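# Move a tray bottle upright into the crate's free slot

## Task

Take one bottle out of the tray and set it standing upright in the single empty slot of the crate. Neither the crate nor the tray may end up tilted or shifted from where it was. The bottle has to stay put on its own, not because the gripper is still holding or propping it. Anything the robot is in contact with at the end must not drop more than roughly a fingernail's width once it is left alone.

## Robot and tools

Robot: one UR3e six-joint arm with a Robotiq 2F-85 parallel two-finger gripper. Cameras: cam_head_left, cam_head_right, cam_high, cam_low (672x504 each) and cam_wrist (504x504 fisheye, mounted on the wrist plate).

Scene frame: origin on the table surface directly under the arm base, +z up, +y to the left when facing along +x. The base itself may be slightly tilted against the table. Reported hand positions are approximate, worse when the arm is stretched out.

Gripper geometry: fingers point along the gripper's own +z, and the pads close along its y axis. end_effector_position is the midpoint between the pads when closed. Closed fingertips extend about 19 mm past that point, open ones about 6 mm. Closing pushes the tips roughly 13 mm further out, so keep that clearance above a surface before closing. A flat block sticks out about 9 cm toward the gripper's +x and rotates with it.

execute_actions takes "actions", a list holding zero or one item, plus optional "pictures" (true/false). An empty list only reports the state. A move item is {"rows": [...], "steps": n}: 1 to 15 rows, steps 1 to 15 (default 15), one row per control step of 1/30 s; if rows run out, the final row repeats. A wait item is {"steps": n} with n up to 300, counted from the previous result (your reply time is included). A refused call moves nothing.

Each row is a single list of 9 numbers, all in [-1, 1], for the one arm, in this order: shoulder pan, shoulder lift, elbow, wrist 1, wrist 2, wrist 3, gripper position, gripper force_limit, gripper speed.
The first six are joint offsets, not poses. They are measured from the joint angles printed in the latest result that showed them (if no such result exists yet in this scene, or for a second call in the same reply, from where the arm is when the action begins). Every row is measured from that same reference, not from the row before it. Scale: 1.0 equals 1.989 rad for pan, lift and elbow, and 3.977 rad for the three wrist joints. Sending all zeros drives the arm back to the reference angles; it is not a hold or a pause. Stated joint ranges (rad): pan -3.142 to 3.142, lift -6.283 to 6.283, elbow 0.000 to 3.142, wrists -6.283 to 6.283. Asking for more than 0.010 rad beyond a limit gets the call refused; real limits may differ by up to 0.010 rad, and requests past them are clipped, reported as "joint sent to its limit" (possibly about an earlier action).
The last three are absolute settings. position: +1 fully open (85 mm), pads touch near -0.8, -1 closes until something blocks. force_limit per pad: about 20 N at -1, 128 N at 0, 235 N at +1 (thin items may get less). speed: about 20 mm/s at -1, 85 at 0, 150 at +1; faster closing adds up to 5 N (speed 0) or 12 N (speed +1) of grip. New force or speed values only apply after position changes by at least 0.01; to soften a grip, open first. Except with force_limit -1, the fingers re-close automatically if the object slips or is lost.

Motion: commands are smoothed with about 0.17 s of lag. Each step, a joint's target may lead its measured angle by at most 0.575 rad (pan, lift, elbow) or 1.15 rad (wrists), and targets that would put the gripper over 100 mm from its measured spot are scaled back. Big moves may not be finished when the result arrives. Between calls the arm keeps heading for the last target until it stalls or a step is HELD; moving fingers keep moving.

Results: a state line with end_effector_position (m), end_effector_quat_wxyz and linear/angular velocities in the scene frame; Joint positions (rad) and Joint velocities (rad/s) in row order; joint torques (whole drive output, offset and noisy, not pure contact load); Wrist force and Wrist torque [x y z] in the gripper's own axes, with offsets up to about 3.5 N, noise up to 1.4 N and saturation near 30 N ("no reading" is harmless). Gripper: object_status 0 moving, 1 blocked while opening, 2 blocked while closing (a grasp; confirm this after closing to -1), 3 reached target or pads met; position_measured in counts: 3 open, ~78 is 60 mm, ~130 is 40 mm, ~180 is 20 mm, ~230 pads together. "HELD" marks steps where your row was partly or wholly not sent; "joint command not followed" means the clearance check altered targets (mounting blocks count as arm). MOTOR HOT appears from 70 °C; at 85 °C an OVER-TEMPERATURE FAULT brakes the arm for possibly minutes.

Faults: if contact torque reaches a joint's load limit (pan 49.1, lift 49.1, elbow 25.4, each wrist 8.19 N m, held weight included) or any external force reaches 150 N, the arm halts 10 s, goes compliant and drops the rest of the call.

zoom_image: {"camera": name, "region": [x0, y0, x1, y1]} in pixels of that camera's latest image, top-left origin, at most 504x504; returns a magnified view.
read_manual: optional "section" (only "licences"); returns licence text, no motion.
finished_scene: {"scene": n}; ends and grades the current scene irreversibly, so only call it once the bottle stands released and stable.

Avoid: dropping or slamming the bottle, tipping or shoving the crate or tray, knocking anything off the table, hard presses, and leaving anything leaning on the gripper. Brief outside tugs on a held object or pushes on loose items can occur; check the result afterwards.

Each tool is called after ">>>" as name(argument=value, ...), one argument or row to a line, values as JSON.

## Session

>>> execute_actions(
  actions=[],
)

Scene clock: 0.00 s of 5100.00 s.
end_effector_position=(+0.0269, +0.2997, +0.1083) position_measured=3 object_status=3 end_effector_quat_wxyz=(-0.180, +0.271, +0.944, -0.052) end_effector_velocity=(+0.000, -0.000, +0.000) end_effector_angular_velocity=(-0.001, -0.000, -0.002)
Joint positions: [ 0.751 -1.776  2.083 -1.771 -1.288  1.246]
Joint velocities: [-0.001  0.    -0.     0.    -0.     0.002]
Joint torques (N m, as the arm reports them, + toward a larger angle): no reading
Wrist force (N, on the end effector, along its own x y z axes, offset not removed): no reading
Wrist torque (N m, same axes, about the end effector's origin, offset not removed): no reading

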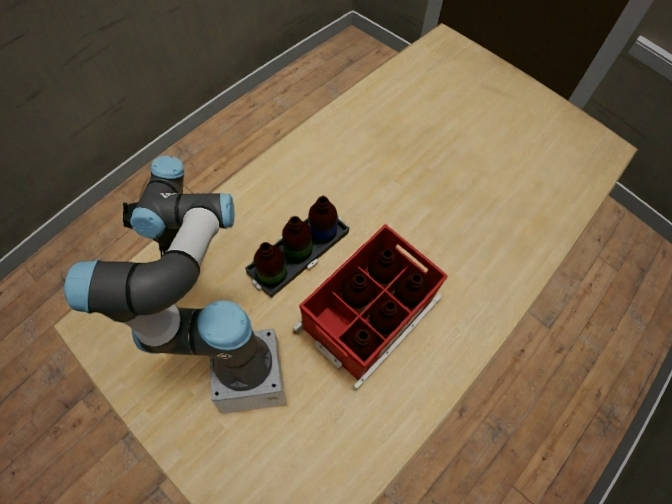

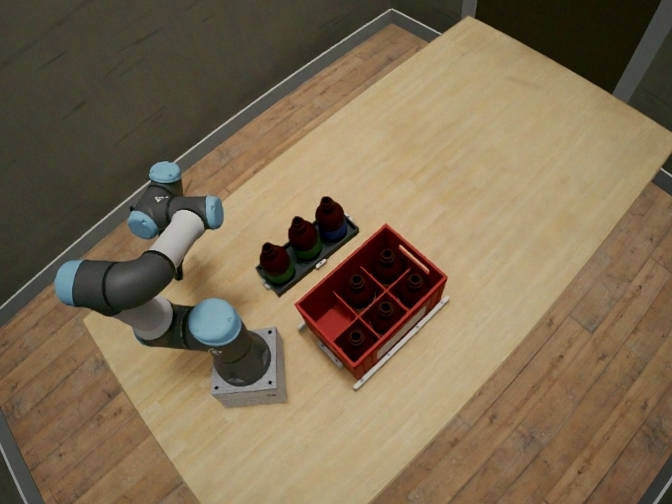

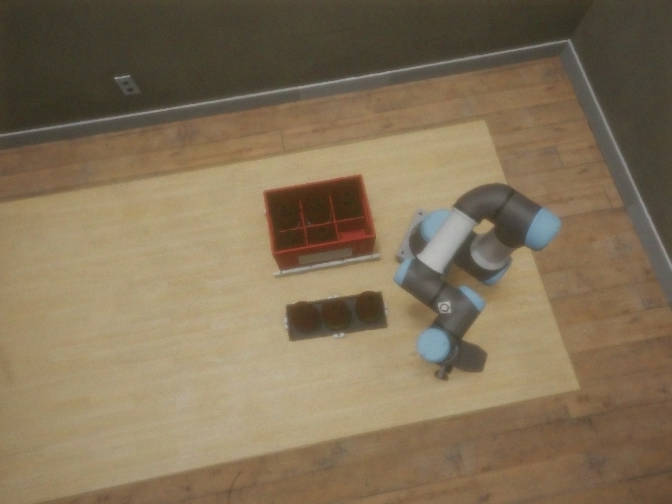

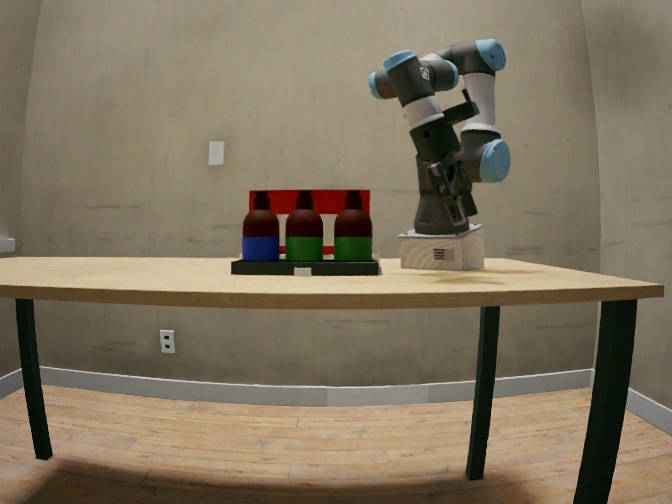

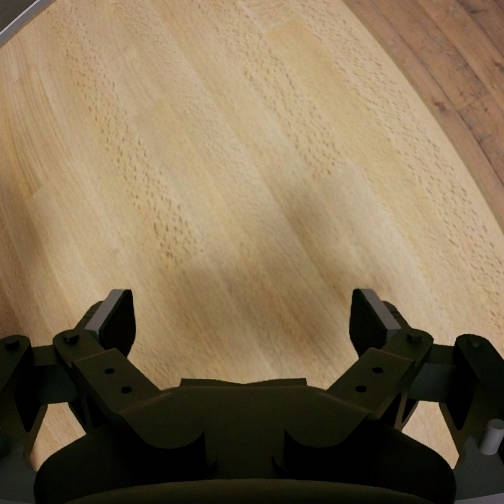

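>>> execute_actions(
  actions=[
    {"rows":[[0,-0.151,-0.176,0.137,-0.071,-0.235,1,0,0]],"steps":15},
  ],
  pictures=false,
)

>>> execute_actions(
  actions=[
    {"steps":15},
  ],
  pictures=false,
)

>>> execute_actions(
  actions=[
    {"rows":[[-0.475,0,0,0,0,0,1,0,0]],"steps":15},
  ],
  pictures=false,
)

>>> execute_actions(
  actions=[
    {"steps":35},
  ],
)

Scene clock: 12.43 s of 5100.00 s.
end_effector_position=(+0.0549, +0.2372, +0.2185) position_measured=3 object_status=3 end_effector_quat_wxyz=(-0.075, -0.179, +0.979, -0.059) end_effector_velocity=(+0.001, -0.034, +0.054) end_effector_angular_velocity=(+0.020, -0.048, +0.485)
Joint positions: [ 0.751 -2.06   1.752 -1.254 -1.557  0.368]
Joint velocities: [-0.    -0.131 -0.16   0.231 -0.109 -0.471]
Joint torques (N m, as the arm reports them, + toward a larger angle): [  1.76  -7.79 -10.87  -0.36  -0.87  -1.47]
Wrist force (N, on the end effector, along its own x y z axes, offset not removed): [-0.2 -0.4 -1.8]
Wrist torque (N m, same axes, about the end effector's origin, offset not removed): [-0.03 0.04 0.03]
Steps of this call (steps 1 to 90: nothing new was sent; then 8.93 s passed at rest; steps 91 to 105: all 15 steps of this action). Readings (joint positions | what the end effector reports):
91: [0.751 -1.776 2.083 -1.771 -1.288 1.246] | position_measured=3 object_status=3
92: [0.751 -1.778 2.080 -1.766 -1.293 1.241] | position_measured=3 object_status=3
94: [0.751 -1.823 2.034 -1.677 -1.357 1.149] | position_measured=3 object_status=3
98: [0.751 -1.966 1.866 -1.421 -1.480 0.714] | position_measured=3 object_status=3
105: the state above

Scene clock: 12.93 s of 5100.00 s.
end_effector_position=(+0.0549, +0.2331, +0.2249) position_measured=3 object_status=3 end_effector_quat_wxyz=(-0.070, -0.207, +0.974, -0.061) end_effector_velocity=(+0.000, -0.001, +0.001) end_effector_angular_velocity=(-0.000, -0.001, +0.007)
Joint positions: [ 0.751 -2.076  1.733 -1.226 -1.57   0.312]
Joint velocities: [-0.001 -0.002 -0.002  0.004 -0.002 -0.008]
Joint torques (N m, as the arm reports them, + toward a larger angle): [  1.7   -8.51 -11.41  -0.45  -0.89  -1.13]
Wrist force (N, on the end effector, along its own x y z axes, offset not removed): [-1.4 0.8 -1.4]
Wrist torque (N m, same axes, about the end effector's origin, offset not removed): [0.10 0.26 0.03]
Steps of this call (steps 1 to 15: the robot went on to your last target). Readings (joint positions | what the end effector reports):
1: [0.751 -2.064 1.747 -1.247 -1.560 0.354] | position_measured=3 object_status=3
2: [0.751 -2.067 1.744 -1.242 -1.563 0.344] | position_measured=3 object_status=3
4: [0.751 -2.071 1.739 -1.235 -1.566 0.330] | position_measured=3 object_status=3
8: [0.751 -2.074 1.735 -1.229 -1.569 0.317] | position_measured=3 object_status=3
15: the state above

Scene clock: 13.43 s of 5100.00 s.
end_effector_position=(+0.1898, +0.1483, +0.2225) position_measured=3 object_status=3 end_effector_quat_wxyz=(-0.043, +0.172, +0.981, -0.082) end_effector_velocity=(+0.187, -0.256, +0.017) end_effector_angular_velocity=(-0.166, -0.218, -1.466)
Joint positions: [-0.015 -2.076  1.733 -1.226 -1.57   0.312]
Joint velocities: [-1.489  0.001 -0.     0.    -0.002  0.003]
Joint torques (N m, as the arm reports them, + toward a larger angle): [ 2.65 -3.1  -7.53 -2.21 -0.61  0.81]
Wrist force (N, on the end effector, along its own x y z axes, offset not removed): [-4.5 0.2 -0.3]
Wrist torque (N m, same axes, about the end effector's origin, offset not removed): [-0.01 0.55 0.05]
Steps of this call (steps 1 to 15: all 15 steps of this action). Readings (joint positions | what the end effector reports):
1: [0.751 -2.076 1.733 -1.226 -1.570 0.312] | position_measured=3 object_status=3
2: [0.748 -2.076 1.733 -1.226 -1.570 0.312] | position_measured=3 object_status=3
4: [0.702 -2.076 1.733 -1.226 -1.570 0.312] | position_measured=3 object_status=3
8: [0.456 -2.076 1.733 -1.226 -1.570 0.312] | position_measured=3 object_status=3
15: the state above

Scene clock: 14.60 s of 5100.00 s.
end_effector_position=(+0.2094, +0.1159, +0.2251) position_measured=3 object_status=3 end_effector_quat_wxyz=(-0.035, +0.259, +0.961, -0.085) end_effector_velocity=(+0.000, +0.000, +0.000) end_effector_angular_velocity=(-0.000, -0.001, +0.000)
Joint positions: [-0.194 -2.076  1.733 -1.226 -1.57   0.312]
Joint velocities: [ 0.     0.    -0.001 -0.     0.     0.   ]
Joint torques (N m, as the arm reports them, + toward a larger angle): [-2.45 -4.92 -6.69 -0.96  0.31  0.95]
Wrist force (N, on the end effector, along its own x y z axes, offset not removed): [-0.3 1.7 -0.6]
Wrist torque (N m, same axes, about the end effector's origin, offset not removed): [0.20 0.12 0.02]
Steps of this call (steps 1 to 30: the robot went on to your last target; steps 31 to 35: nothing new was sent). Readings (joint positions | what the end effector reports):
1: [-0.058 -2.076 1.733 -1.226 -1.570 0.312] | position_measured=3 object_status=3
2: [-0.091 -2.076 1.733 -1.226 -1.570 0.312] | position_measured=3 object_status=3
4: [-0.135 -2.076 1.733 -1.226 -1.570 0.312] | position_measured=3 object_status=3
8: [-0.175 -2.076 1.733 -1.226 -1.570 0.312] | position_measured=3 object_status=3
35: the state above
The arm was judged still, so your last target was given up. Only a new action makes it travel on or press farther. Fingers that are still opening or closing keep moving.

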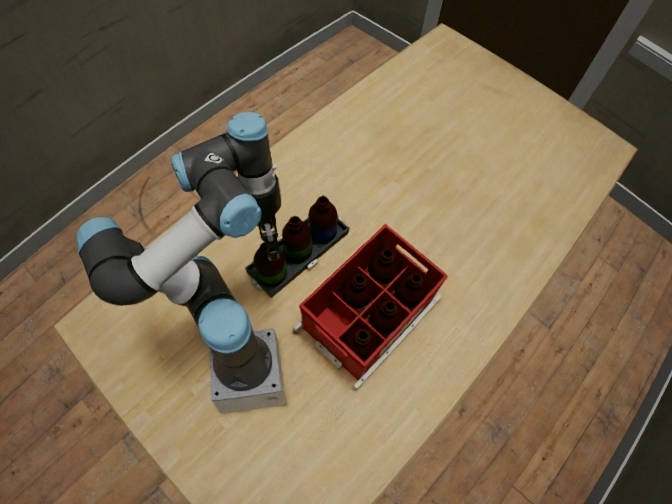

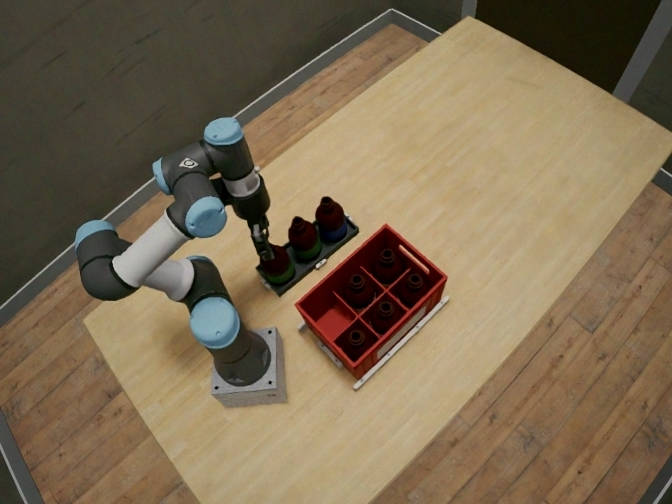

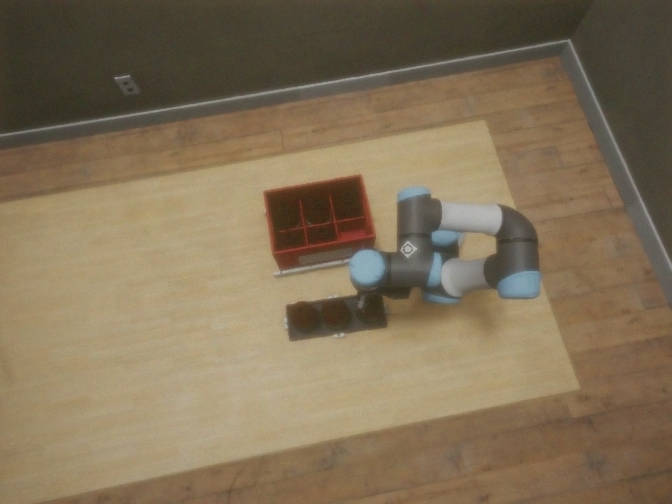

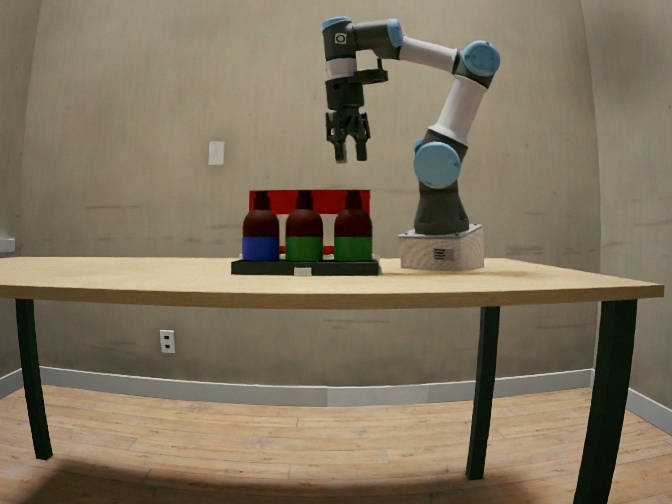

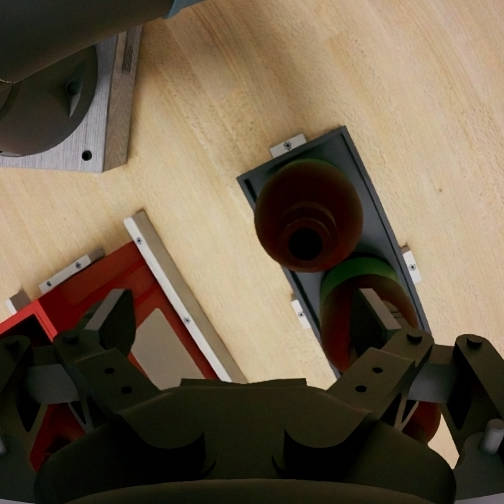

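>>> execute_actions(
  actions=[
    {"rows":[[0.05,-0.03,0.1,-0.035,0,0,1,0,0]],"steps":15},
  ],
  pictures=false,
)

>>> execute_actions(
  actions=[
    {"steps":15},
  ],
)

Scene clock: 23.40 s of 5100.00 s.
end_effector_position=(+0.1918, +0.1292, +0.1900) position_measured=3 object_status=3 end_effector_quat_wxyz=(-0.039, +0.212, +0.973, -0.083) end_effector_velocity=(-0.008, +0.003, -0.012) end_effector_angular_velocity=(+0.005, +0.014, +0.023)
Joint positions: [-0.097 -2.134  1.925 -1.361 -1.57   0.312]
Joint velocities: [ 0.026 -0.014  0.06  -0.035  0.001  0.001]
Joint torques (N m, as the arm reports them, + toward a larger angle): [ 2.91 -7.83 -7.05 -2.56 -0.03  0.95]
Wrist force (N, on the end effector, along its own x y z axes, offset not removed): [-0.6 1.3 -0.3]
Wrist torque (N m, same axes, about the end effector's origin, offset not removed): [0.15 0.14 -0.04]
Steps of this call (steps 1 to 90: nothing new was sent; then 5.30 s passed at rest; steps 91 to 105: all 15 steps of this action). Readings (joint positions | what the end effector reports):
91: [-0.194 -2.076 1.733 -1.226 -1.570 0.312] | position_measured=3 object_status=3
92: [-0.191 -2.078 1.736 -1.231 -1.570 0.312] | position_measured=3 object_status=3
94: [-0.161 -2.098 1.779 -1.278 -1.570 0.312] | position_measured=3 object_status=3
98: [-0.116 -2.123 1.881 -1.336 -1.570 0.312] | position_measured=3 object_status=3
105: the state above

Scene clock: 23.90 s of 5100.00 s.
end_effector_position=(+0.1908, +0.1296, +0.1886) position_measured=3 object_status=3 end_effector_quat_wxyz=(-0.039, +0.211, +0.973, -0.083) end_effector_velocity=(-0.001, -0.000, -0.001) end_effector_angular_velocity=(-0.001, +0.003, -0.001)
Joint positions: [-0.094 -2.135  1.932 -1.366 -1.57   0.312]
Joint velocities: [ 0.    -0.     0.002  0.001 -0.002  0.001]
Joint torques (N m, as the arm reports them, + toward a larger angle): [ 2.54 -7.66 -6.71 -2.64 -0.36  0.88]
Wrist force (N, on the end effector, along its own x y z axes, offset not removed): [-2.2 -0.3 -2.6]
Wrist torque (N m, same axes, about the end effector's origin, offset not removed): [-0.15 0.43 0.05]
Steps of this call (steps 1 to 15: the robot went on to your last target). Readings (joint positions | what the end effector reports):
1: [-0.097 -2.134 1.926 -1.362 -1.570 0.312] | position_measured=3 object_status=3
2: [-0.096 -2.134 1.928 -1.363 -1.570 0.312] | position_measured=3 object_status=3
4: [-0.095 -2.135 1.930 -1.364 -1.570 0.312] | position_measured=3 object_status=3
8: [-0.095 -2.135 1.931 -1.365 -1.570 0.312] | position_measured=3 object_status=3
15: the state above
The arm was judged still, so your last target was given up. Only a new action makes it travel on or press farther. Fingers that are still opening or closing keep moving.

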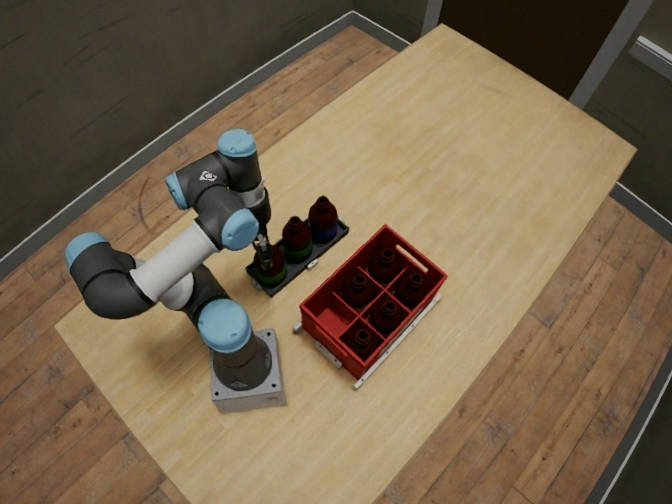

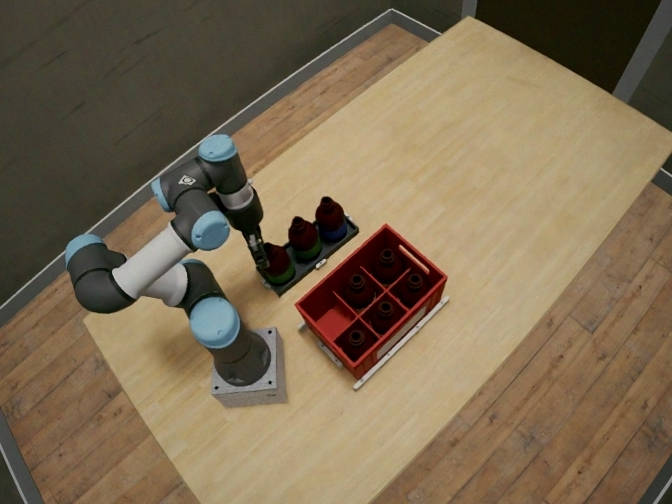

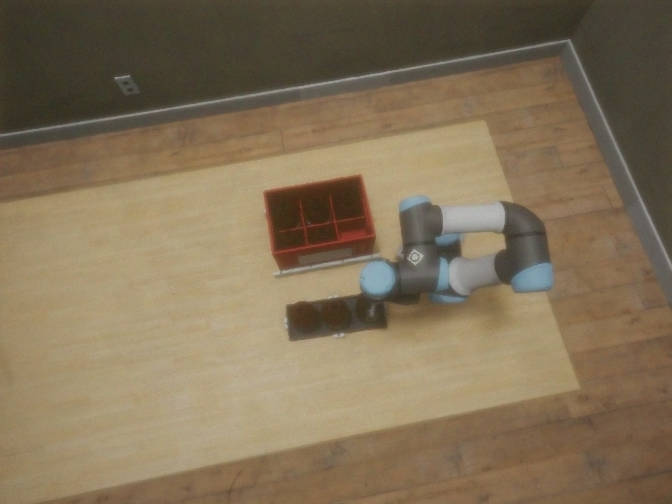

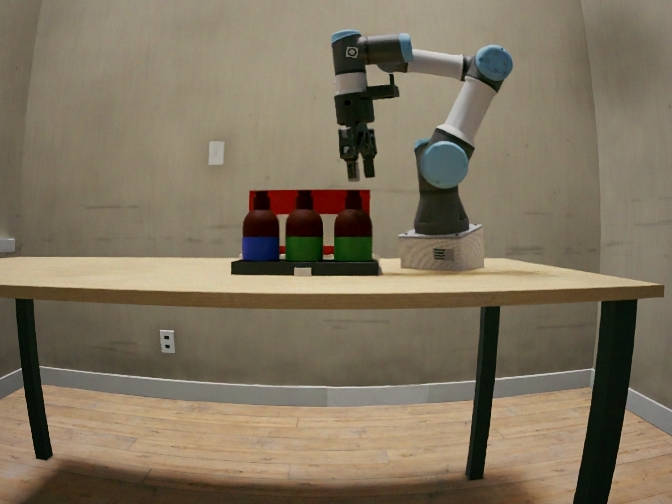

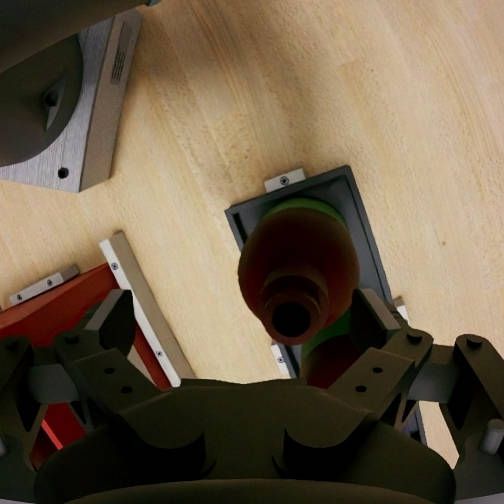

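>>> execute_actions(
  actions=[],
)

Scene clock: 38.37 s of 5100.00 s.
end_effector_position=(+0.1908, +0.1296, +0.1886) position_measured=3 object_status=3 end_effector_quat_wxyz=(-0.039, +0.211, +0.973, -0.083) end_effector_velocity=(+0.000, -0.000, +0.000) end_effector_angular_velocity=(-0.000, -0.000, -0.001)
Joint positions: [-0.094 -2.135  1.932 -1.366 -1.57   0.312]
Joint velocities: [-0.001 -0.    -0.001  0.001 -0.     0.   ]
Joint torques (N m, as the arm reports them, + toward a larger angle): [ 2.43 -7.1  -6.98 -2.65 -1.08  0.86]
Wrist force (N, on the end effector, along its own x y z axes, offset not removed): [-0.5 0.1 -0.4]
Wrist torque (N m, same axes, about the end effector's origin, offset not removed): [0.01 0.15 0.07]
Steps of this call (steps 1 to 90: nothing new was sent; then 11.47 s passed at rest). Readings (joint positions | what the end effector reports):
1: [-0.094 -2.135 1.932 -1.366 -1.570 0.312] | position_measured=3 object_status=3
2: [-0.094 -2.135 1.932 -1.366 -1.570 0.312] | position_measured=3 object_status=3
4: [-0.094 -2.135 1.932 -1.366 -1.570 0.312] | position_measured=3 object_status=3
8: [-0.094 -2.135 1.932 -1.366 -1.570 0.312] | position_measured=3 object_status=3
90: the state above

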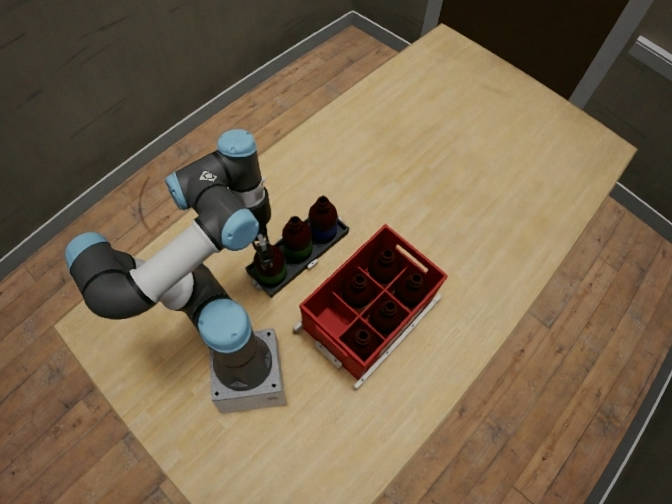

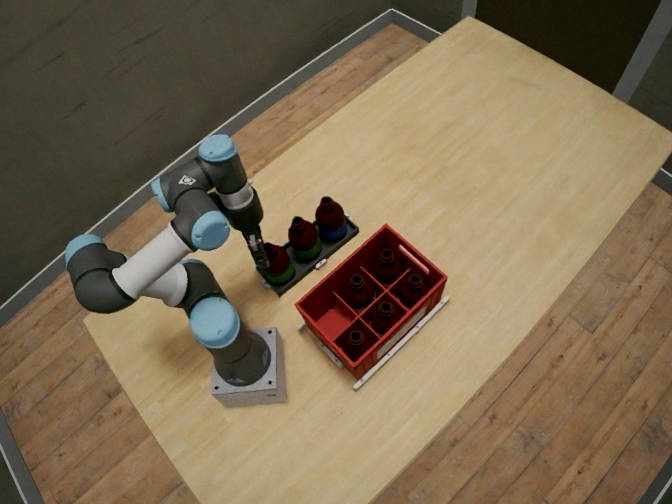

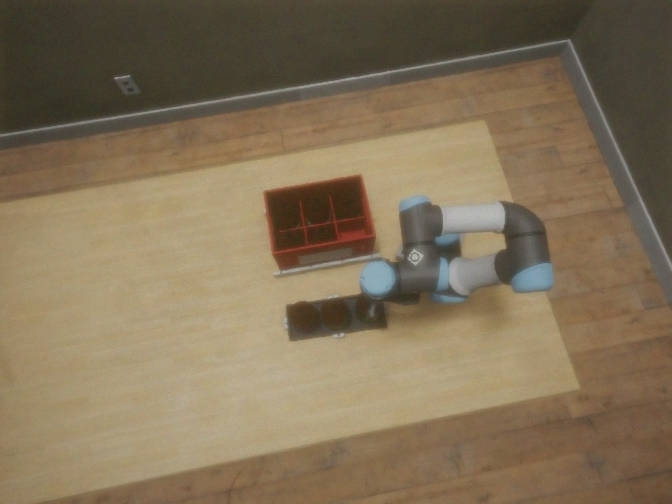

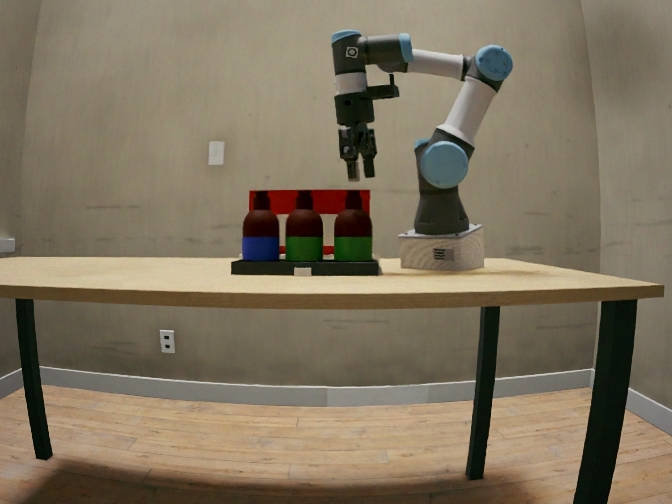

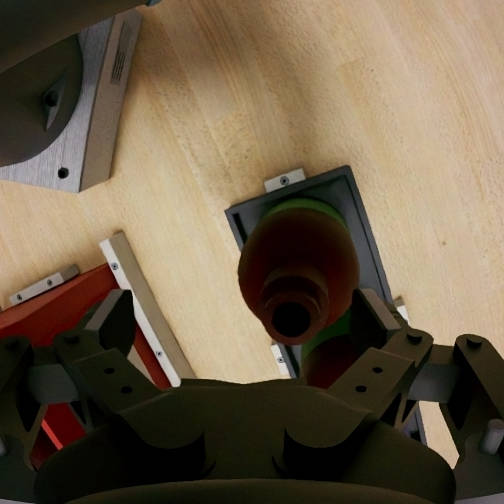

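>>> execute_actions(
  actions=[
    {"rows":[[0.02,0,0.05,-0.025,0,0,1,-0.3,0]],"steps":15},
  ],
)

>>> execute_actions(
  actions=[
    {"steps":10},
  ],
)

Scene clock: 43.80 s of 5100.00 s.
end_effector_position=(+0.1873, +0.1331, +0.1678) position_measured=3 object_status=3 end_effector_quat_wxyz=(-0.041, +0.192, +0.977, -0.083) end_effector_velocity=(-0.002, +0.001, -0.006) end_effector_angular_velocity=(+0.001, +0.004, +0.009)
Joint positions: [-0.056 -2.135  2.028 -1.462 -1.57   0.312]
Joint velocities: [ 0.009 -0.     0.026 -0.024  0.    -0.   ]
Joint torques (N m, as the arm reports them, + toward a larger angle): [ 3.37 -3.61 -6.92 -2.63 -0.54  0.75]
Wrist force (N, on the end effector, along its own x y z axes, offset not removed): [-1.1 0.7 -1.0]
Wrist torque (N m, same axes, about the end effector's origin, offset not removed): [0.07 0.23 -0.02]
Steps of this call (steps 1 to 90: nothing new was sent; then 1.93 s passed at rest; steps 91 to 105: all 15 steps of this action). Readings (joint positions | what the end effector reports):
91: [-0.094 -2.135 1.932 -1.366 -1.570 0.312] | position_measured=3 object_status=3
92: [-0.092 -2.135 1.934 -1.370 -1.570 0.312] | position_measured=3 object_status=3
94: [-0.079 -2.135 1.965 -1.404 -1.570 0.312] | position_measured=3 object_status=3
98: [-0.062 -2.135 2.009 -1.445 -1.570 0.312] | position_measured=3 object_status=3
105: the state above

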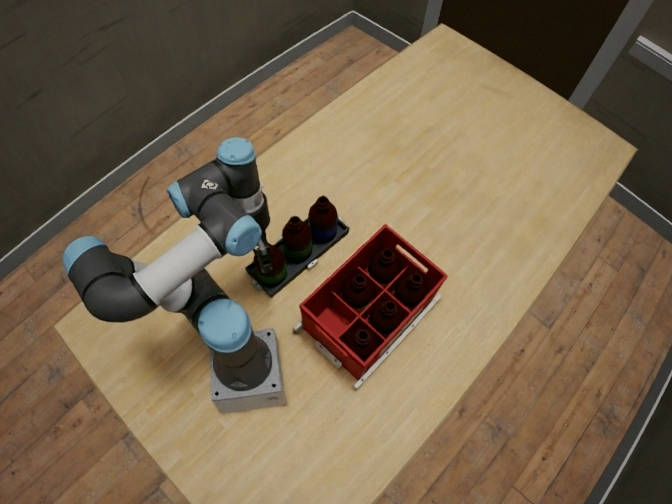

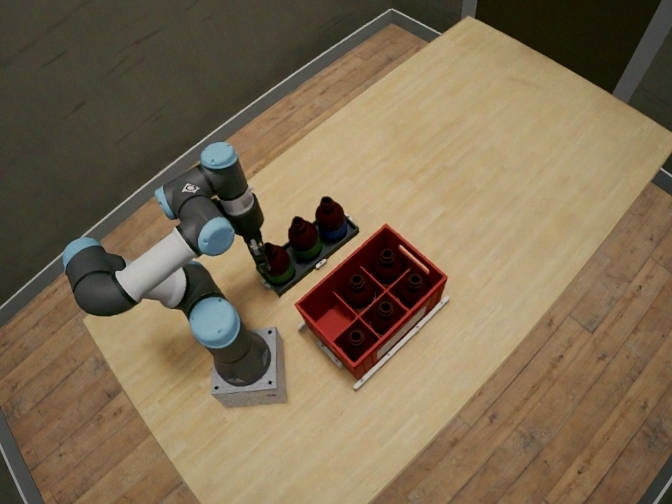

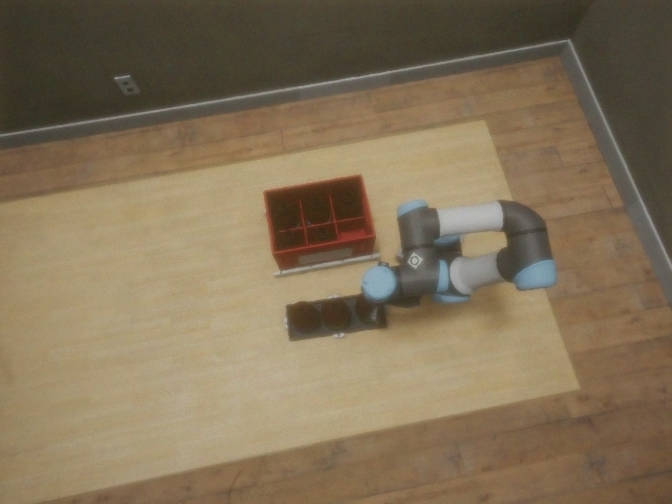

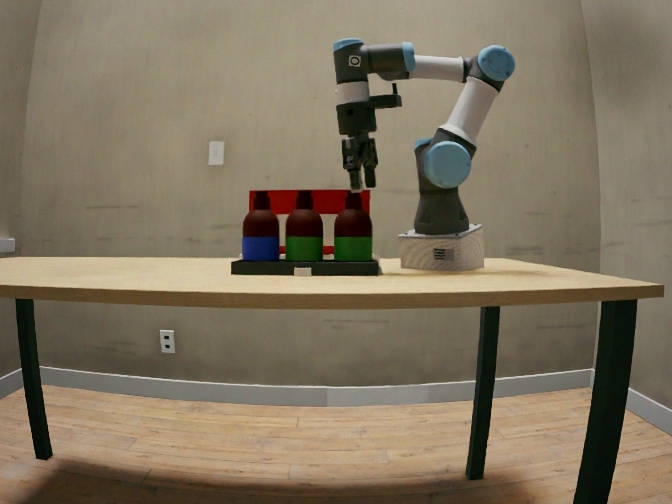

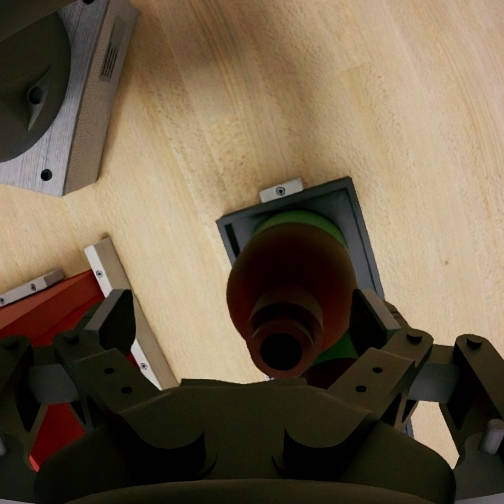

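Scene clock: 44.13 s of 5100.00 s.
end_effector_position=(+0.1871, +0.1332, +0.1672) position_measured=3 object_status=3 end_effector_quat_wxyz=(-0.041, +0.192, +0.977, -0.083) end_effector_velocity=(+0.000, -0.000, -0.000) end_effector_angular_velocity=(-0.001, -0.001, -0.001)
Joint positions: [-0.055 -2.135  2.031 -1.465 -1.57   0.312]
Joint velocities: [ 0.    -0.     0.    -0.001 -0.001  0.001]
Joint torques (N m, as the arm reports them, + toward a larger angle): [ 2.47 -1.56 -6.96 -2.73 -0.24  0.74]
Wrist force (N, on the end effector, along its own x y z axes, offset not removed): [-0.4 0.9 -2.2]
Wrist torque (N m, same axes, about the end effector's origin, offset not removed): [0.14 0.12 0.03]
Steps of this call (steps 1 to 10: the robot went on to your last target). Readings (joint positions | what the end effector reports):
1: [-0.055 -2.135 2.029 -1.463 -1.570 0.312] | position_measured=3 object_status=3
2: [-0.055 -2.135 2.030 -1.463 -1.570 0.312] | position_measured=3 object_status=3
4: [-0.055 -2.135 2.030 -1.464 -1.570 0.312] | position_measured=3 object_status=3
8: [-0.055 -2.135 2.031 -1.465 -1.570 0.312] | position_measured=3 object_status=3
10: the state above

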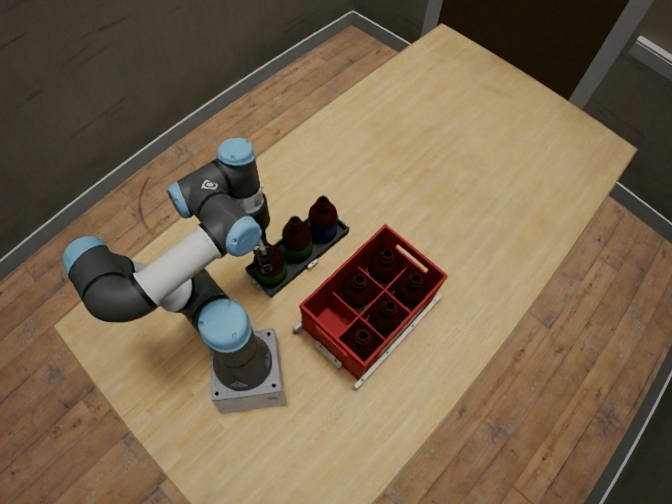

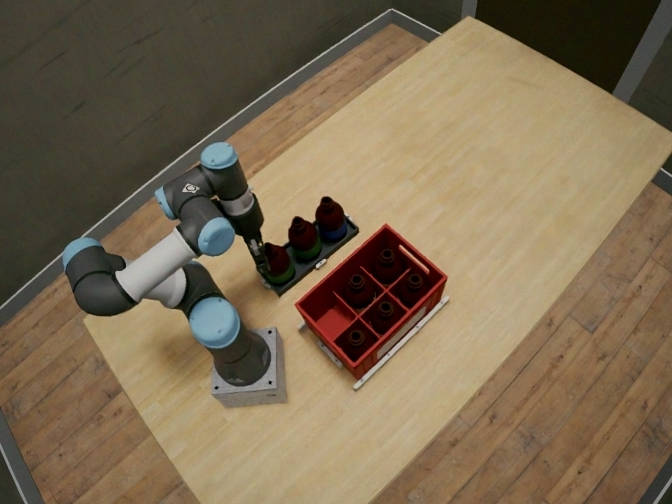

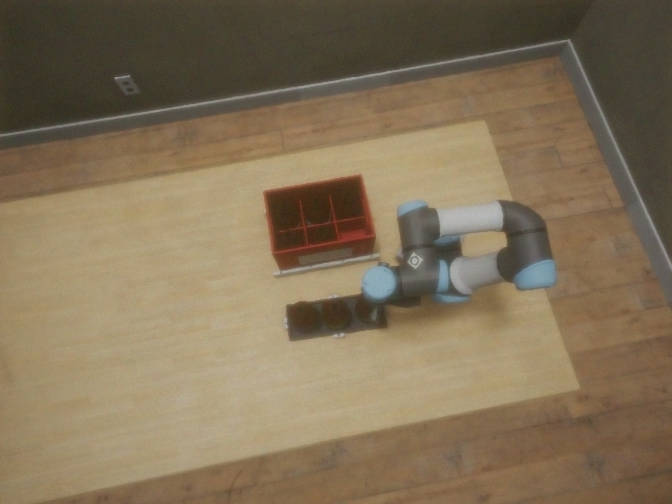

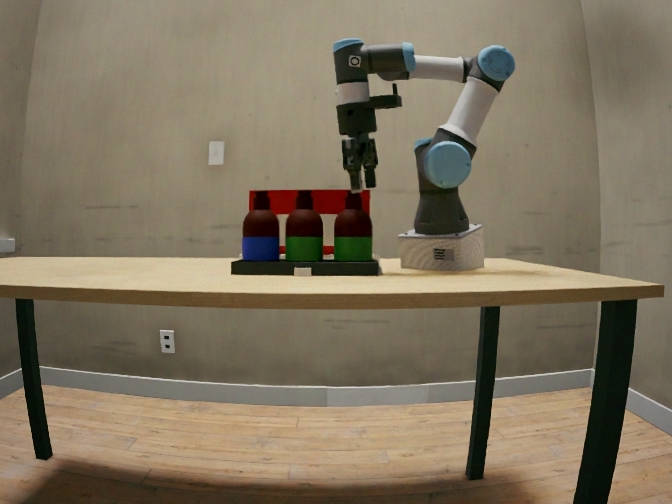

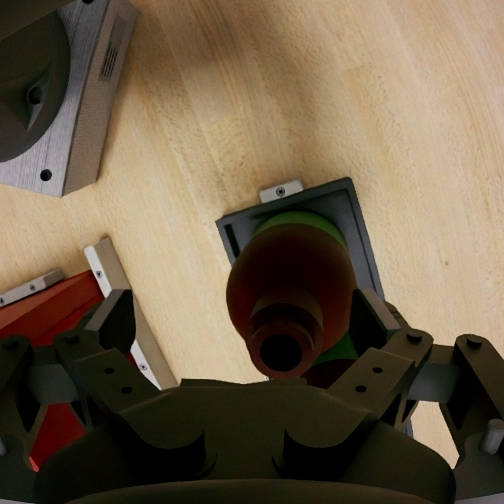

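>>> execute_actions(
  actions=[
    {"rows":[[0.025,0.03,0.04,-0.035,0,0,1,-0.3,0]],"steps":15},
  ],
  pictures=false,
)

>>> execute_actions(
  actions=[
    {"steps":10},
  ],
)

Scene clock: 51.93 s of 5100.00 s.
end_effector_position=(+0.1919, +0.1379, +0.1440) position_measured=3 object_status=3 end_effector_quat_wxyz=(-0.043, +0.168, +0.981, -0.082) end_effector_velocity=(+0.001, +0.001, -0.006) end_effector_angular_velocity=(+0.000, +0.000, +0.012)
Joint positions: [-0.006 -2.077  2.108 -1.6   -1.57   0.312]
Joint velocities: [ 0.012  0.014  0.02  -0.036 -0.001 -0.001]
Joint torques (N m, as the arm reports them, + toward a larger angle): [ 3.09 -2.01 -6.58 -2.55 -0.02  0.74]
Wrist force (N, on the end effector, along its own x y z axes, offset not removed): [0.8 0.7 -0.7]
Wrist torque (N m, same axes, about the end effector's origin, offset not removed): [0.04 -0.10 0.03]
Steps of this call (steps 1 to 15: the robot went on to your last target; steps 16 to 90: nothing new was sent; then 4.30 s passed at rest; steps 91 to 105: all 15 steps of this action). Readings (joint positions | what the end effector reports):
91: [-0.054 -2.135 2.031 -1.465 -1.570 0.312] | position_measured=3 object_status=3
92: [-0.052 -2.133 2.034 -1.470 -1.570 0.312] | position_measured=3 object_status=3
94: [-0.035 -2.113 2.060 -1.516 -1.570 0.312] | position_measured=3 object_status=3
98: [-0.015 -2.088 2.094 -1.575 -1.570 0.312] | position_measured=3 object_status=3
105: the state above

Scene clock: 52.27 s of 5100.00 s.
end_effector_position=(+0.1920, +0.1380, +0.1433) position_measured=3 object_status=3 end_effector_quat_wxyz=(-0.043, +0.167, +0.982, -0.082) end_effector_velocity=(-0.000, +0.000, -0.001) end_effector_angular_velocity=(+0.001, +0.002, +0.000)
Joint positions: [-0.005 -2.076  2.111 -1.604 -1.57   0.312]
Joint velocities: [ 0.001  0.001  0.001 -0.     0.001  0.   ]
Joint torques (N m, as the arm reports them, + toward a larger angle): [ 2.35 -1.83 -7.13 -2.59 -0.34  0.75]
Wrist force (N, on the end effector, along its own x y z axes, offset not removed): [-2.2 1.4 -0.4]
Wrist torque (N m, same axes, about the end effector's origin, offset not removed): [0.16 0.35 0.05]
Steps of this call (steps 1 to 10: the robot went on to your last target). Readings (joint positions | what the end effector reports):
1: [-0.006 -2.077 2.109 -1.601 -1.570 0.312] | position_measured=3 object_status=3
2: [-0.006 -2.077 2.109 -1.602 -1.570 0.312] | position_measured=3 object_status=3
4: [-0.005 -2.076 2.110 -1.603 -1.570 0.312] | position_measured=3 object_status=3
8: [-0.005 -2.076 2.110 -1.604 -1.570 0.312] | position_measured=3 object_status=3
10: the state above

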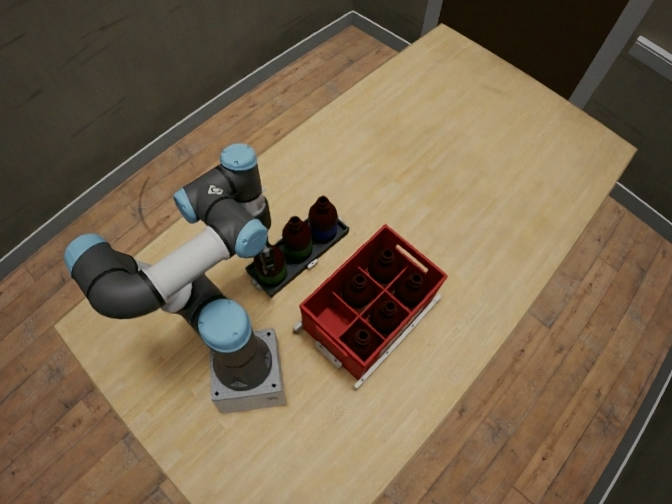

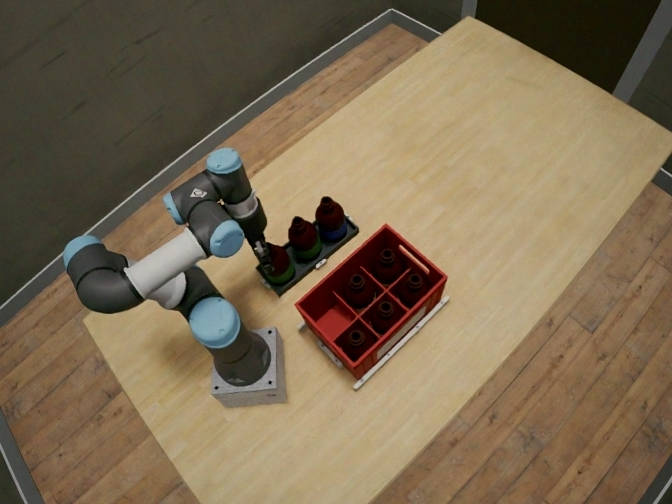

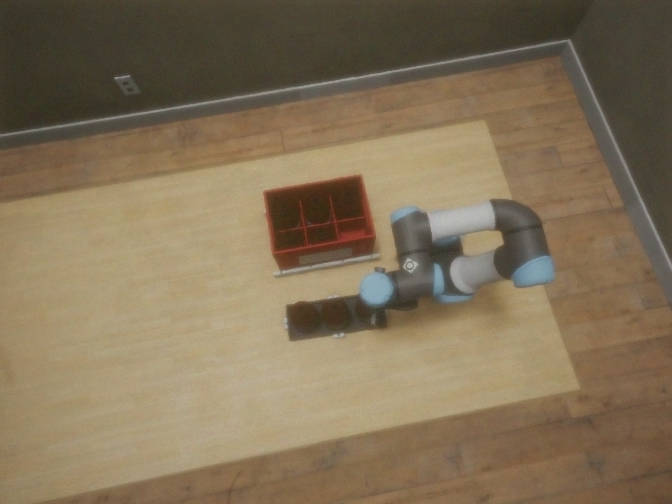

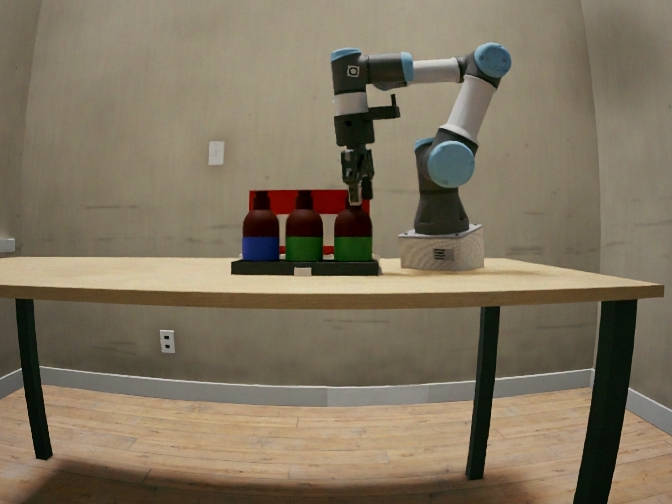

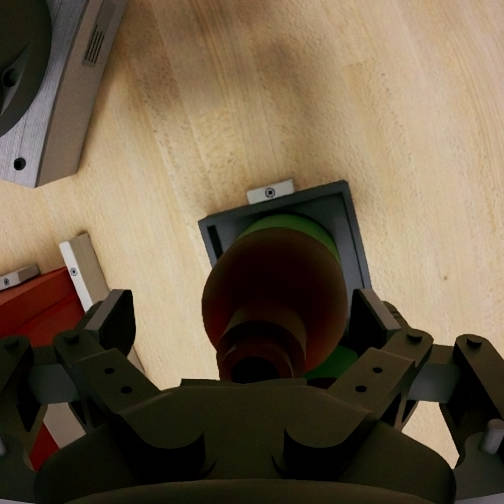

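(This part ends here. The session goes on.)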